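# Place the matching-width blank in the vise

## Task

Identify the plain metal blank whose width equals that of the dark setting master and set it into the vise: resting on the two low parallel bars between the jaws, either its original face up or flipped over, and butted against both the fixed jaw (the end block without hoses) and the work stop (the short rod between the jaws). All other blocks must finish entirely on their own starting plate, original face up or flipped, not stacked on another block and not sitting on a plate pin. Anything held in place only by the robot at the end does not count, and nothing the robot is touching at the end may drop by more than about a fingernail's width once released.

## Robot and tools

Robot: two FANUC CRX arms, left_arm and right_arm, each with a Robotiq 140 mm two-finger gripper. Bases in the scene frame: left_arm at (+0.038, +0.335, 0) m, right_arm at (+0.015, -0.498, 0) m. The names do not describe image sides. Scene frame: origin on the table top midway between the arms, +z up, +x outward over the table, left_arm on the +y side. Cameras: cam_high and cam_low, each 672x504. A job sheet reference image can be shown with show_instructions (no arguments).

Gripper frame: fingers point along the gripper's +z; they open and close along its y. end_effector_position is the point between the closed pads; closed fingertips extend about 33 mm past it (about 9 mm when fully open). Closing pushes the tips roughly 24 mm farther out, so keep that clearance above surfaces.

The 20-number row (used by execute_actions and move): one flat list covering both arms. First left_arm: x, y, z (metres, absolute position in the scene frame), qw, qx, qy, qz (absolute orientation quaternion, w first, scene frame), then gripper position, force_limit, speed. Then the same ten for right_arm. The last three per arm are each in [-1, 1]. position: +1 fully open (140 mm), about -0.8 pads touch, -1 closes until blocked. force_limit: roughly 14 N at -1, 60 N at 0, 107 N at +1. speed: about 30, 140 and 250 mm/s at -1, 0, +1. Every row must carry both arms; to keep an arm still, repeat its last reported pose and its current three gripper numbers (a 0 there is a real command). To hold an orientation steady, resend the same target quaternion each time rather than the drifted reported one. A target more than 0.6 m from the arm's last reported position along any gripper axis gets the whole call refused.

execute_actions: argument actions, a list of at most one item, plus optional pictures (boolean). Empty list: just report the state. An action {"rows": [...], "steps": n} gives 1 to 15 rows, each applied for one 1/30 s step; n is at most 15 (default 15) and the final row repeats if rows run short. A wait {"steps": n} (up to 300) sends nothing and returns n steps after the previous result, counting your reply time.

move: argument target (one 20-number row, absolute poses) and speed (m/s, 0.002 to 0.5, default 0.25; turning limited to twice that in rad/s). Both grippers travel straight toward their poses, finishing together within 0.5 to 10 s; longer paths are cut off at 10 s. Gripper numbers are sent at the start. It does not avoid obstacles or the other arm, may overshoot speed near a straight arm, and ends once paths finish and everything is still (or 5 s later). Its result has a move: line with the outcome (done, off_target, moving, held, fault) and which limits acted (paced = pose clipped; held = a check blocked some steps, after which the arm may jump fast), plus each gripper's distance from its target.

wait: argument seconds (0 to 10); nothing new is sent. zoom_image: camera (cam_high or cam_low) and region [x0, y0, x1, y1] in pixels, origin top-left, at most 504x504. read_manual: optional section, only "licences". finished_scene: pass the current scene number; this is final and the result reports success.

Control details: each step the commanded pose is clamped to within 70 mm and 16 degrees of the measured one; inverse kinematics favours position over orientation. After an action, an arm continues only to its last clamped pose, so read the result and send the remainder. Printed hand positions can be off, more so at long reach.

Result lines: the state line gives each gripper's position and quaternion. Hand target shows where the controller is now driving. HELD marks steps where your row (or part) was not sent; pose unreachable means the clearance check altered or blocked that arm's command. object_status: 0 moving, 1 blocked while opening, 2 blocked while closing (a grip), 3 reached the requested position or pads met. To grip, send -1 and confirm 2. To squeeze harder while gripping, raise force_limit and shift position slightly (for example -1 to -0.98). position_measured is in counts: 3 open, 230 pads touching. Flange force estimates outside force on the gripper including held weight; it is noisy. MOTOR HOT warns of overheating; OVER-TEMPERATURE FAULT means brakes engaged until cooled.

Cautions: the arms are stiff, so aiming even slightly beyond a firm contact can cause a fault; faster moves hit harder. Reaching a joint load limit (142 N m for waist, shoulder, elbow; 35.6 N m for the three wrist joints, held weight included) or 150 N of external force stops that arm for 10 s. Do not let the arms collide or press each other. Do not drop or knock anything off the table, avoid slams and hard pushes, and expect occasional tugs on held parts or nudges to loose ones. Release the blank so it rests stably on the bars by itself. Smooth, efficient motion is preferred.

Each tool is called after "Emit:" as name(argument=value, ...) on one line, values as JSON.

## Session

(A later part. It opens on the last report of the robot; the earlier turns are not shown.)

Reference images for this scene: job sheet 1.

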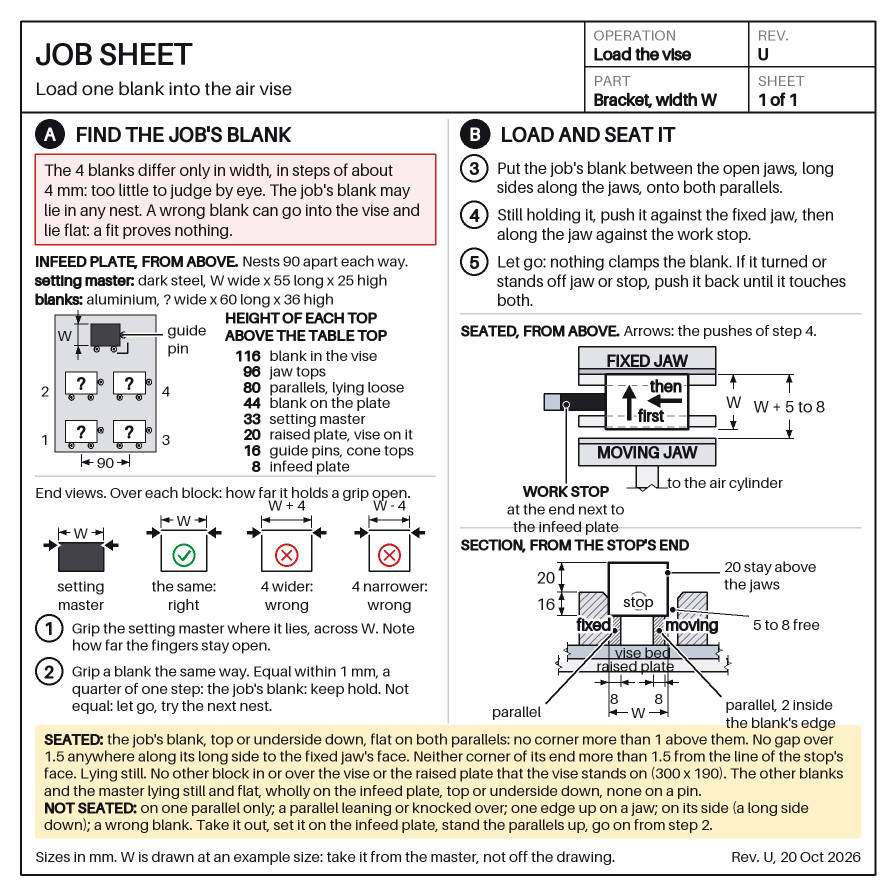

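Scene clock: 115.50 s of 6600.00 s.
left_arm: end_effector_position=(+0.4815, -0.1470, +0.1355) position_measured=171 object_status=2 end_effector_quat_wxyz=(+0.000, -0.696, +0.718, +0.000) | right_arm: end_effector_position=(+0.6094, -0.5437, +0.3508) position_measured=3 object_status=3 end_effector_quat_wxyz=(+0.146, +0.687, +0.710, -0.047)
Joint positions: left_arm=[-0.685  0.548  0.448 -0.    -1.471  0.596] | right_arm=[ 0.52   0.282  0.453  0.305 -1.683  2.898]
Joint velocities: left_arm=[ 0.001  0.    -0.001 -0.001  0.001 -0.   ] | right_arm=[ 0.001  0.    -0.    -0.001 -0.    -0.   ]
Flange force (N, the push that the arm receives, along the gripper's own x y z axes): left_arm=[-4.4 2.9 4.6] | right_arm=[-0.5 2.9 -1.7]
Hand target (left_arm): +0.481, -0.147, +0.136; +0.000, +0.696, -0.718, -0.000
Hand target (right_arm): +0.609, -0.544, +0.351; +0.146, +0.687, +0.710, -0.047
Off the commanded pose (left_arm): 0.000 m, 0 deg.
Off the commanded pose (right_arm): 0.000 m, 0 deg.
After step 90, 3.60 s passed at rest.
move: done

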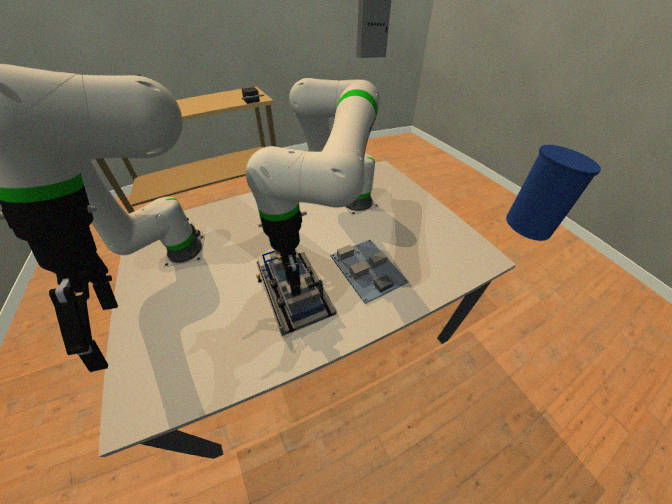

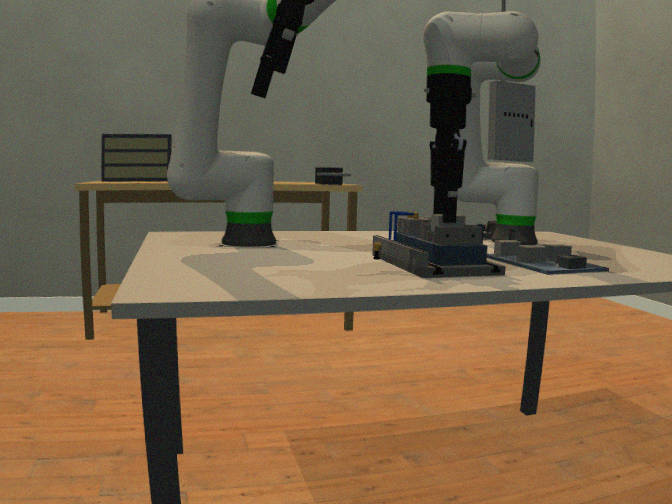

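Emit:
move(target=[0.483,-0.1395,0.135,0,0.696,-0.718,0,-0.98,0,-0.7,0.6094,-0.5437,0.3508,0.146,0.687,0.710,-0.047,1,0,0], speed=0.01)

Scene clock: 123.27 s of 6600.00 s.
left_arm: end_effector_position=(+0.4830, -0.1395, +0.1350) position_measured=171 object_status=2 end_effector_quat_wxyz=(+0.000, -0.696, +0.718, +0.000) | right_arm: end_effector_position=(+0.6094, -0.5437, +0.3508) position_measured=3 object_status=3 end_effector_quat_wxyz=(+0.146, +0.687, +0.710, -0.047)
Joint positions: left_arm=[-0.674  0.536  0.429 -0.    -1.464  0.585] | right_arm=[ 0.52   0.282  0.453  0.305 -1.683  2.898]
Joint velocities: left_arm=[ 0.001 -0.001 -0.003  0.001  0.    -0.001] | right_arm=[-0.     0.    -0.     0.     0.001 -0.   ]
Flange force (N, the push that the arm receives, along the gripper's own x y z axes): left_arm=[-5.4 4.5 5.4] | right_arm=[-1.0 1.5 -1.5]
Hand target (left_arm): +0.483, -0.139, +0.135; -0.000, +0.696, -0.718, -0.000
Hand target (right_arm): +0.609, -0.544, +0.351; +0.146, +0.687, +0.710, -0.047
Off the commanded pose (left_arm): 0.000 m, 0 deg.
Off the commanded pose (right_arm): 0.000 m, 0 deg.
After step 90, 3.77 s passed at rest.
move: done

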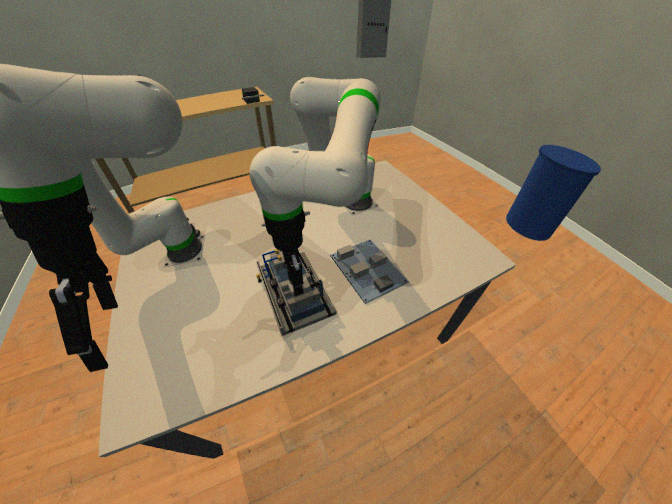

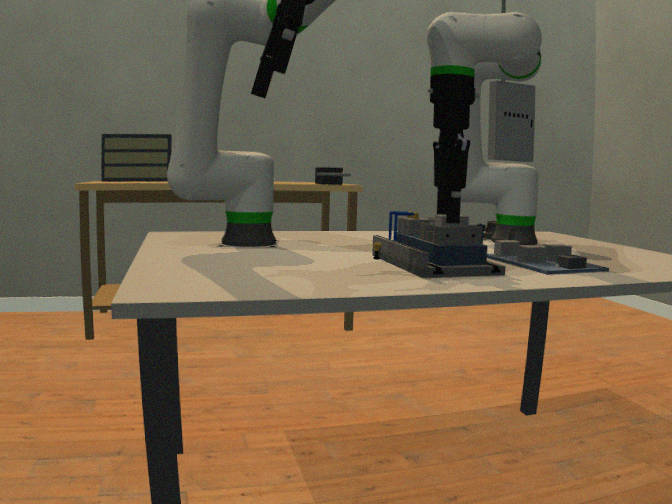

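Emit:
move(target=[0.484,-0.1378,0.1345,0,0.696,-0.718,0,-0.98,0,-0.7,0.6094,-0.5437,0.3508,0.146,0.687,0.710,-0.047,1,0,0], speed=0.005)

Scene clock: 126.87 s of 6600.00 s.
left_arm: end_effector_position=(+0.4839, -0.1380, +0.1346) position_measured=171 object_status=2 end_effector_quat_wxyz=(-0.000, -0.696, +0.718, -0.000) | right_arm: end_effector_position=(+0.6094, -0.5437, +0.3508) position_measured=3 object_status=3 end_effector_quat_wxyz=(+0.146, +0.687, +0.710, -0.047)
Joint positions: left_arm=[-0.671  0.535  0.426  0.    -1.462  0.582] | right_arm=[ 0.52   0.282  0.453  0.305 -1.683  2.898]
Joint velocities: left_arm=[ 0.     0.001  0.001 -0.001 -0.    -0.001] | right_arm=[ 0.     0.001 -0.     0.001 -0.001 -0.   ]
Flange force (N, the push that the arm receives, along the gripper's own x y z axes): left_arm=[27.3 17.6 -4.0] | right_arm=[-1.6 3.4 -1.4]
Hand target (left_arm): +0.484, -0.138, +0.135; -0.000, +0.696, -0.718, -0.000
Hand target (right_arm): +0.609, -0.544, +0.351; +0.146, +0.687, +0.710, -0.047
Off the commanded pose (left_arm): 0.000 m, 0 deg.
Off the commanded pose (right_arm): 0.000 m, 0 deg.
move: done

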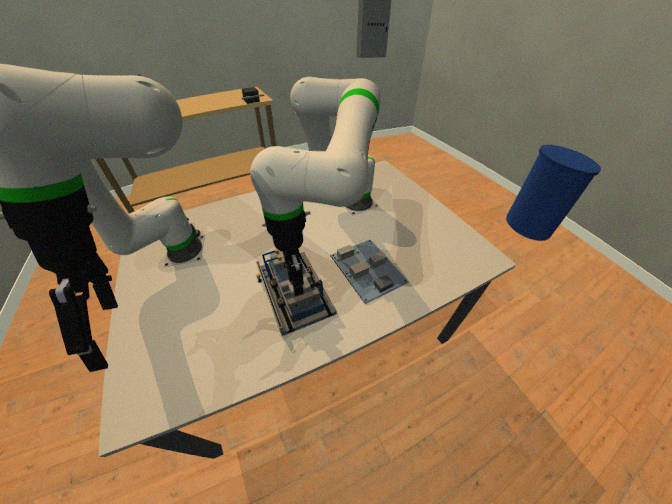

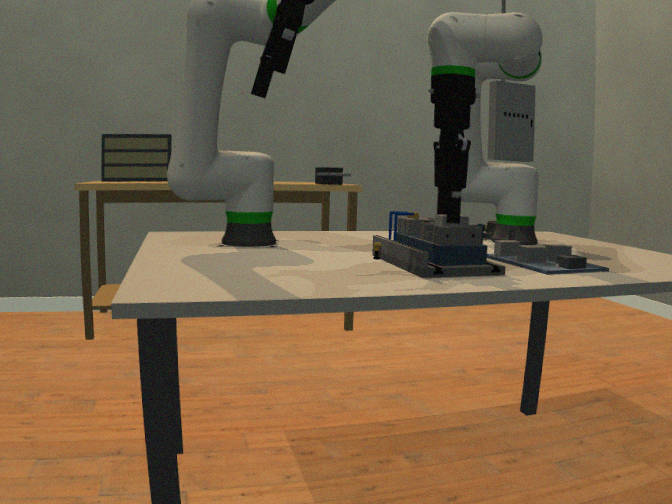

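Emit:
move(target=[0.484,-0.1382,0.1343,0,0.696,-0.718,0,-0.2,-0.8,-0.8,0.6094,-0.5437,0.3508,0.146,0.687,0.710,-0.047,1,0,0])

Emit:
move(target=[0.488,-0.141,0.1325,0,0.696,-0.718,0,-0.2,-0.8,-0.8,0.6094,-0.5437,0.3508,0.146,0.687,0.710,-0.047,1,0,0], speed=0.01)

Emit:
move(target=[0.4902,-0.1405,0.1325,0,0.696,-0.718,0,-0.2,-0.8,-0.8,0.6094,-0.5437,0.3508,0.146,0.687,0.710,-0.047,1,0,0], speed=0.005)

Scene clock: 135.67 s of 6600.00 s.
left_arm: end_effector_position=(+0.4840, -0.1382, +0.1343) position_measured=154 object_status=3 end_effector_quat_wxyz=(-0.000, -0.696, +0.718, +0.000) | right_arm: end_effector_position=(+0.6094, -0.5437, +0.3508) position_measured=3 object_status=3 end_effector_quat_wxyz=(+0.146, +0.687, +0.710, -0.047)
Joint positions: left_arm=[-0.672  0.536  0.427 -0.    -1.462  0.582] | right_arm=[ 0.52   0.282  0.453  0.305 -1.683  2.898]
Joint velocities: left_arm=[-0.001  0.     0.    -0.001 -0.    -0.   ] | right_arm=[-0.001 -0.    -0.001  0.001  0.    -0.   ]
Flange force (N, the push that the arm receives, along the gripper's own x y z axes): left_arm=[-4.4 4.0 3.6] | right_arm=[-1.9 4.0 -0.8]
Hand target (left_arm): +0.484, -0.138, +0.134; +0.000, +0.696, -0.718, +0.000
Hand target (right_arm): +0.609, -0.544, +0.351; +0.146, +0.687, +0.710, -0.047
Off the commanded pose (left_arm): 0.000 m, 0 deg.
Off the commanded pose (right_arm): 0.000 m, 0 deg.
After step 90, 5.10 s passed at rest.
move: done

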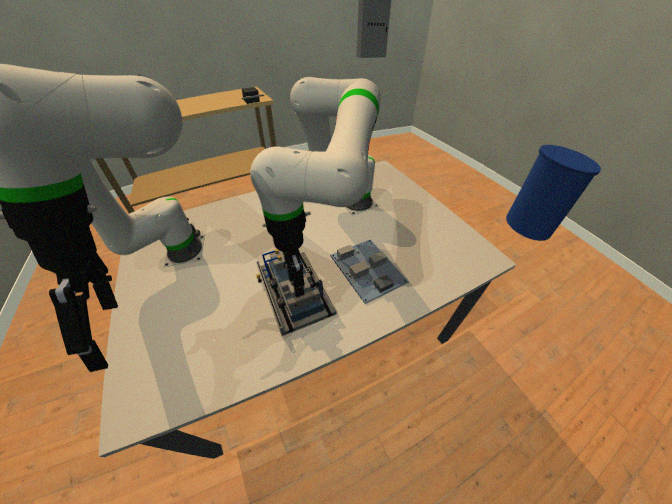

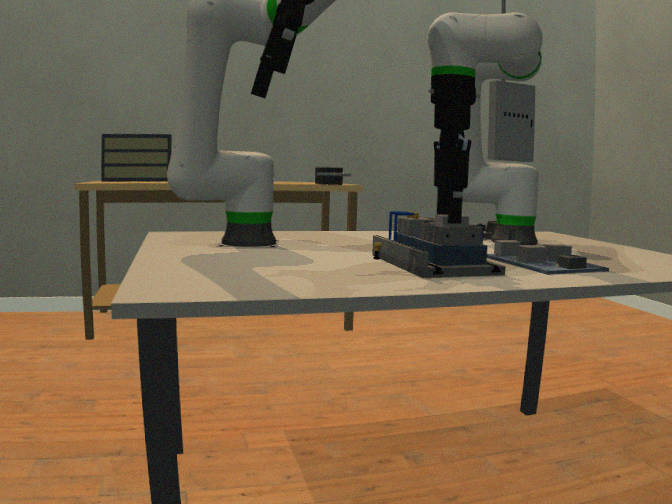

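Scene clock: 136.40 s of 6600.00 s.
left_arm: end_effector_position=(+0.4879, -0.1410, +0.1325) position_measured=154 object_status=3 end_effector_quat_wxyz=(-0.000, -0.696, +0.718, +0.000) | right_arm: end_effector_position=(+0.6094, -0.5437, +0.3508) position_measured=3 object_status=3 end_effector_quat_wxyz=(+0.146, +0.687, +0.710, -0.047)
Joint positions: left_arm=[-0.672  0.549  0.443  0.    -1.464  0.582] | right_arm=[ 0.52   0.282  0.453  0.305 -1.683  2.898]
Joint velocities: left_arm=[-0.     0.002  0.002  0.001 -0.001  0.   ] | right_arm=[-0.001  0.001 -0.    -0.001  0.001 -0.   ]
Flange force (N, the push that the arm receives, along the gripper's own x y z axes): left_arm=[-6.9 4.9 4.2] | right_arm=[-1.5 2.7 -0.8]
Hand target (left_arm): +0.488, -0.141, +0.132; -0.000, +0.696, -0.718, +0.000
Hand target (right_arm): +0.609, -0.544, +0.351; +0.146, +0.687, +0.710, -0.047
Off the commanded pose (left_arm): 0.000 m, 0 deg.
Off the commanded pose (right_arm): 0.000 m, 0 deg.
move: done

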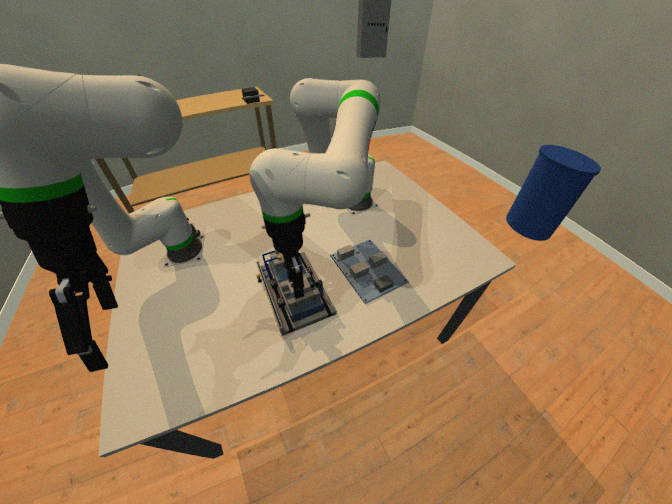

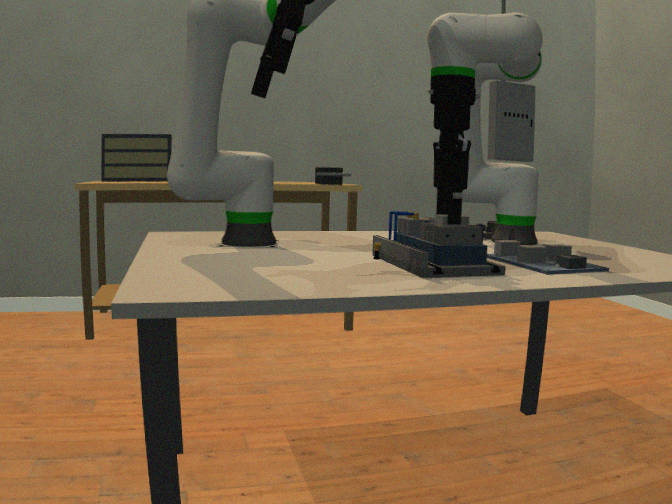

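Scene clock: 137.10 s of 6600.00 s.
left_arm: end_effector_position=(+0.4900, -0.1406, +0.1325) position_measured=154 object_status=3 end_effector_quat_wxyz=(-0.000, -0.696, +0.718, +0.000) | right_arm: end_effector_position=(+0.6094, -0.5437, +0.3508) position_measured=3 object_status=3 end_effector_quat_wxyz=(+0.146, +0.687, +0.710, -0.047)
Joint positions: left_arm=[-0.669  0.552  0.447  0.    -1.466  0.58 ] | right_arm=[ 0.52   0.282  0.453  0.305 -1.683  2.898]
Joint velocities: left_arm=[ 0.001  0.    -0.001 -0.001 -0.    -0.001] | right_arm=[-0.002  0.001 -0.    -0.    -0.    -0.   ]
Flange force (N, the push that the arm receives, along the gripper's own x y z axes): left_arm=[7.3 38.3 -5.9] | right_arm=[-3.0 3.9 -1.3]
Hand target (left_arm): +0.490, -0.140, +0.132; -0.000, +0.696, -0.718, -0.000
Hand target (right_arm): +0.609, -0.544, +0.351; +0.146, +0.687, +0.710, -0.047
Off the commanded pose (left_arm): 0.000 m, 0 deg.
Off the commanded pose (right_arm): 0.000 m, 0 deg.
move: done

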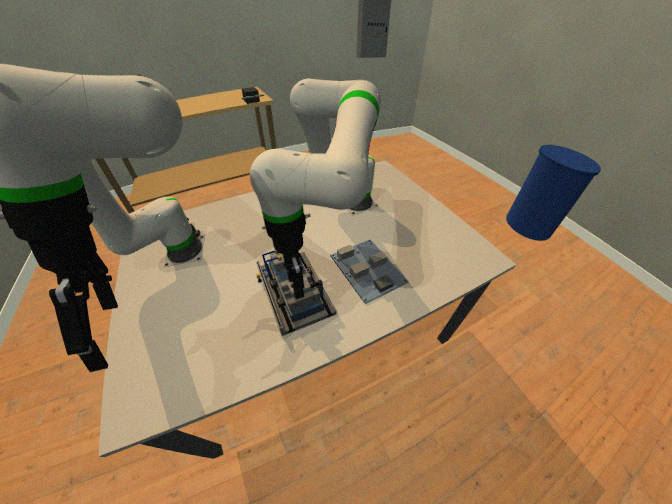

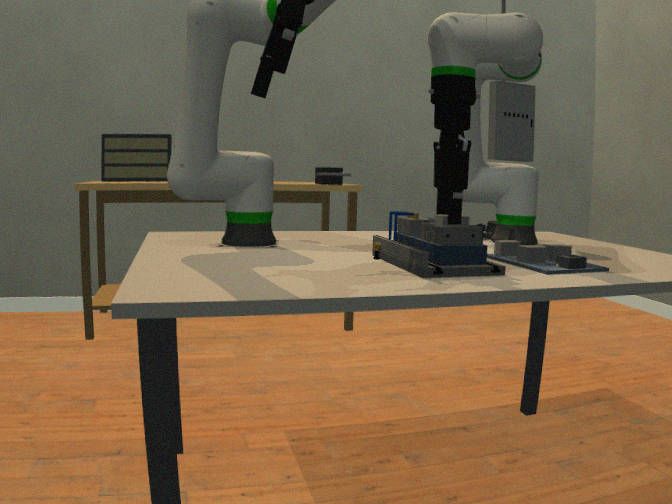

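Emit:
move(target=[0.4898,-0.1395,0.1325,0,0.696,-0.718,0,-0.2,-0.8,-0.8,0.6094,-0.5437,0.3508,0.146,0.687,0.710,-0.047,1,0,0], speed=0.005)

Emit:
move(target=[0.4845,-0.1395,0.1325,0,0.696,-0.718,0,-0.2,-0.8,-0.8,0.6094,-0.5437,0.3508,0.146,0.687,0.710,-0.047,1,0,0], speed=0.02)

Emit:
move(target=[0.4845,-0.1395,0.22,0,0.696,-0.718,0,-0.2,-0.8,-0.8,0.6094,-0.5437,0.3508,0.146,0.687,0.710,-0.047,1,0,0], speed=0.15)

Emit:
zoom_image(camera="cam_high", region=[270, 264, 330, 319])

Emit:
zoom_image(camera="cam_low", region=[410, 190, 620, 290])

Scene clock: 145.90 s of 6600.00 s.
left_arm: end_effector_position=(+0.4899, -0.1395, +0.1325) position_measured=154 object_status=3 end_effector_quat_wxyz=(+0.000, -0.696, +0.718, -0.000) | right_arm: end_effector_position=(+0.6094, -0.5437, +0.3508) position_measured=3 object_status=3 end_effector_quat_wxyz=(+0.146, +0.687, +0.710, -0.047)
Joint positions: left_arm=[-0.668  0.55   0.443 -0.    -1.464  0.579] | right_arm=[ 0.52   0.282  0.453  0.305 -1.683  2.898]
Joint velocities: left_arm=[ 0.    -0.    -0.001  0.001  0.    -0.   ] | right_arm=[-0.    -0.     0.001 -0.001  0.     0.   ]
Flange force (N, the push that the arm receives, along the gripper's own x y z axes): left_arm=[18.4 31.7 -8.1] | right_arm=[-2.1 2.7 -1.0]
Hand target (left_arm): +0.490, -0.139, +0.133; -0.000, +0.696, -0.718, -0.000
Hand target (right_arm): +0.609, -0.544, +0.351; +0.146, +0.687, +0.710, -0.047
Off the commanded pose (left_arm): 0.000 m, 0 deg.
Off the commanded pose (right_arm): 0.000 m, 0 deg.
After step 90, 5.10 s passed at rest.
move: done

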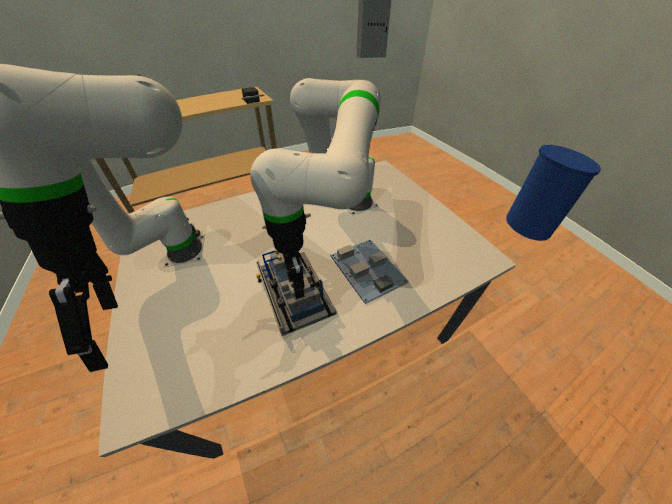

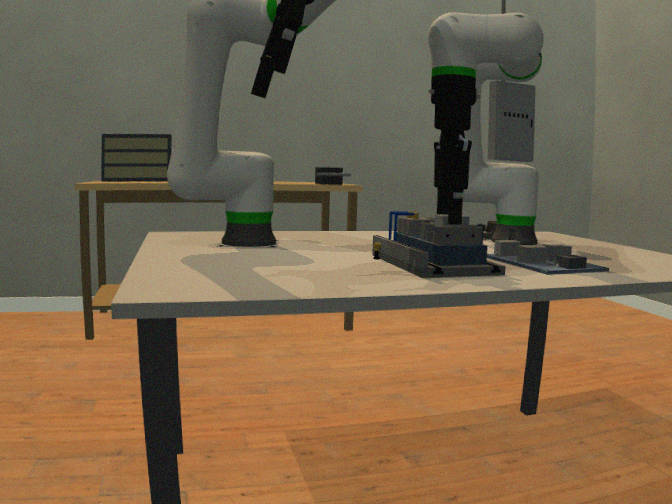

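Scene clock: 146.60 s of 6600.00 s.
left_arm: end_effector_position=(+0.4845, -0.1395, +0.1325) position_measured=154 object_status=3 end_effector_quat_wxyz=(+0.000, -0.696, +0.718, +0.000) | right_arm: end_effector_position=(+0.6094, -0.5437, +0.3508) position_measured=3 object_status=3 end_effector_quat_wxyz=(+0.146, +0.687, +0.710, -0.047)
Joint positions: left_arm=[-0.673  0.54   0.429 -0.    -1.46   0.584] | right_arm=[ 0.52   0.282  0.453  0.305 -1.683  2.898]
Joint velocities: left_arm=[ 0.001 -0.001 -0.002  0.001  0.    -0.   ] | right_arm=[ 0.    -0.001  0.    -0.    -0.001 -0.   ]
Flange force (N, the push that the arm receives, along the gripper's own x y z axes): left_arm=[-4.3 2.3 2.2] | right_arm=[-2.0 6.1 -2.8]
Hand target (left_arm): +0.484, -0.140, +0.133; +0.000, +0.696, -0.718, +0.000
Hand target (right_arm): +0.609, -0.544, +0.351; +0.146, +0.687, +0.710, -0.047
Off the commanded pose (left_arm): 0.000 m, 0 deg.
Off the commanded pose (right_arm): 0.000 m, 0 deg.
move: done

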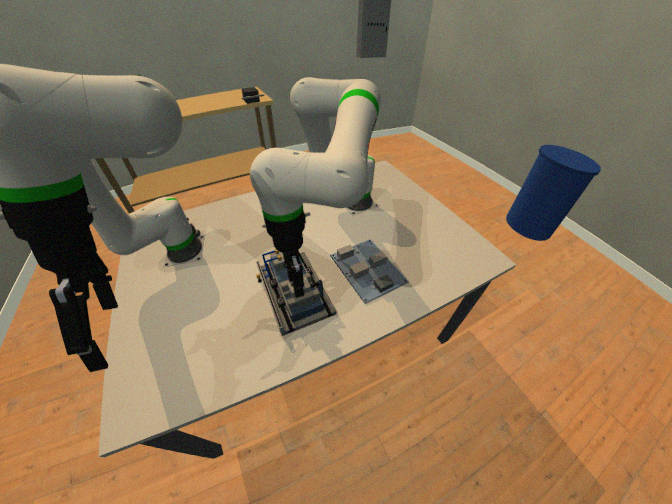

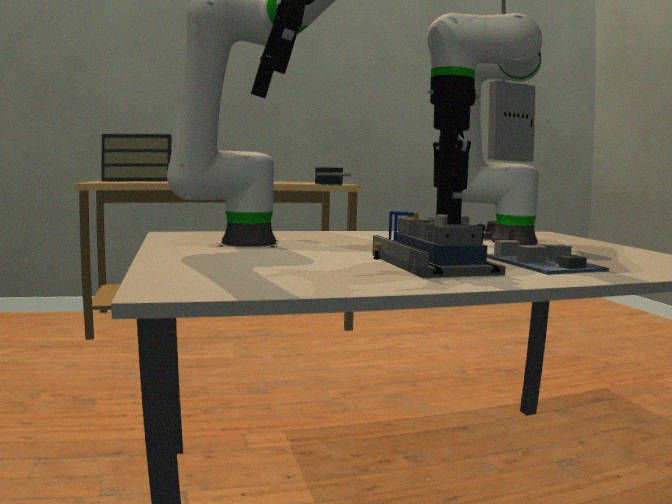

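Scene clock: 147.60 s of 6600.00 s.
left_arm: end_effector_position=(+0.4845, -0.1395, +0.2199) position_measured=154 object_status=3 end_effector_quat_wxyz=(-0.000, -0.696, +0.718, -0.000) | right_arm: end_effector_position=(+0.6094, -0.5437, +0.3508) position_measured=3 object_status=3 end_effector_quat_wxyz=(+0.146, +0.687, +0.710, -0.047)
Joint positions: left_arm=[-0.673  0.537  0.629  0.    -1.662  0.584] | right_arm=[ 0.52   0.282  0.453  0.305 -1.683  2.898]
Joint velocities: left_arm=[-0.001  0.002  0.004 -0.005 -0.003  0.002] | right_arm=[ 0.002 -0.001  0.001  0.001 -0.001  0.   ]
Flange force (N, the push that the arm receives, along the gripper's own x y z axes): left_arm=[-7.2 6.6 6.2] | right_arm=[-2.1 2.5 -0.6]
Hand target (left_arm): +0.485, -0.140, +0.220; -0.000, +0.696, -0.718, +0.000
Hand target (right_arm): +0.609, -0.544, +0.351; +0.146, +0.687, +0.710, -0.047
Off the commanded pose (left_arm): 0.000 m, 0 deg.
Off the commanded pose (right_arm): 0.000 m, 0 deg.
move: done

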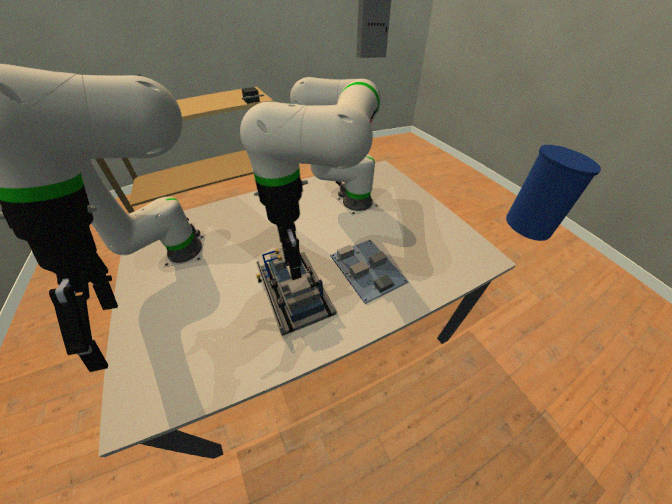

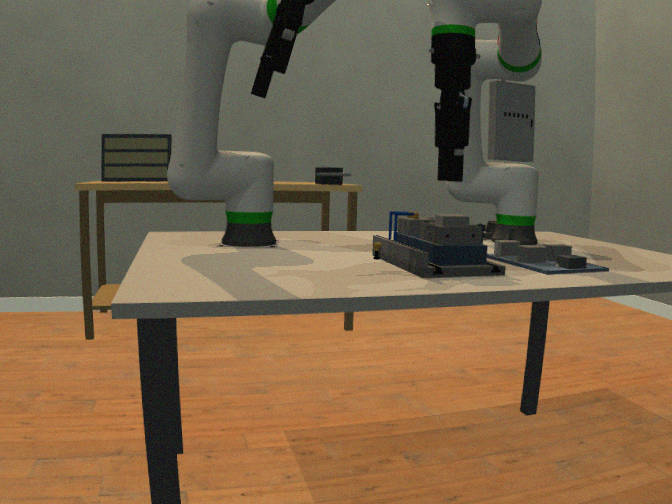

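Region (270, 264, 330, 319) of cam_high's 672x504 image, scaled by 8.400, with more detail than that image has; it fills the top 462 rows of this view, and the rest is white.

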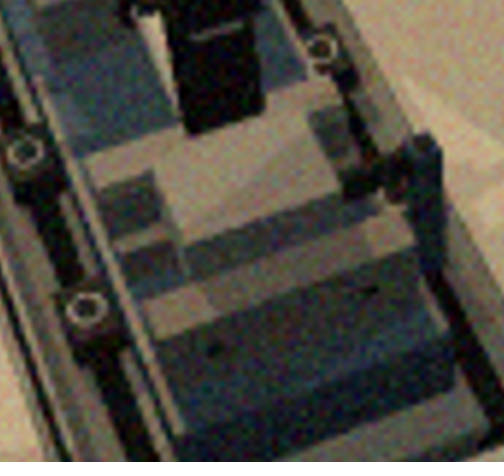

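Region (410, 190, 620, 290) of cam_low's 672x504 image, scaled by 2.400, with more detail than that image has; it fills the top 240 rows of this view, and the rest is white.

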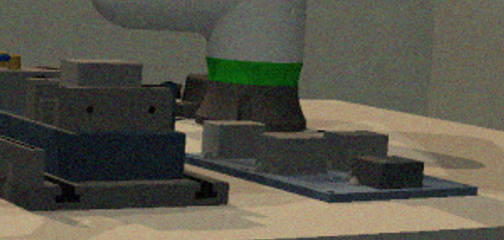

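Emit:
zoom_image(camera="cam_high", region=[320, 220, 440, 310])

Region (320, 220, 440, 310) of cam_high's 672x504 image, scaled by 4.200, with more detail than that image has; it fills the top 378 rows of this view, and the rest is white.

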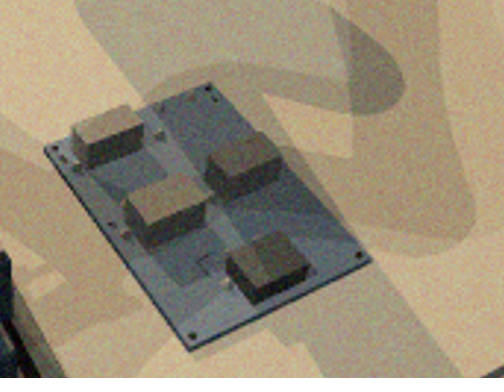

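Emit:
finished_scene(scene=2)

The scene is finished: the task was done.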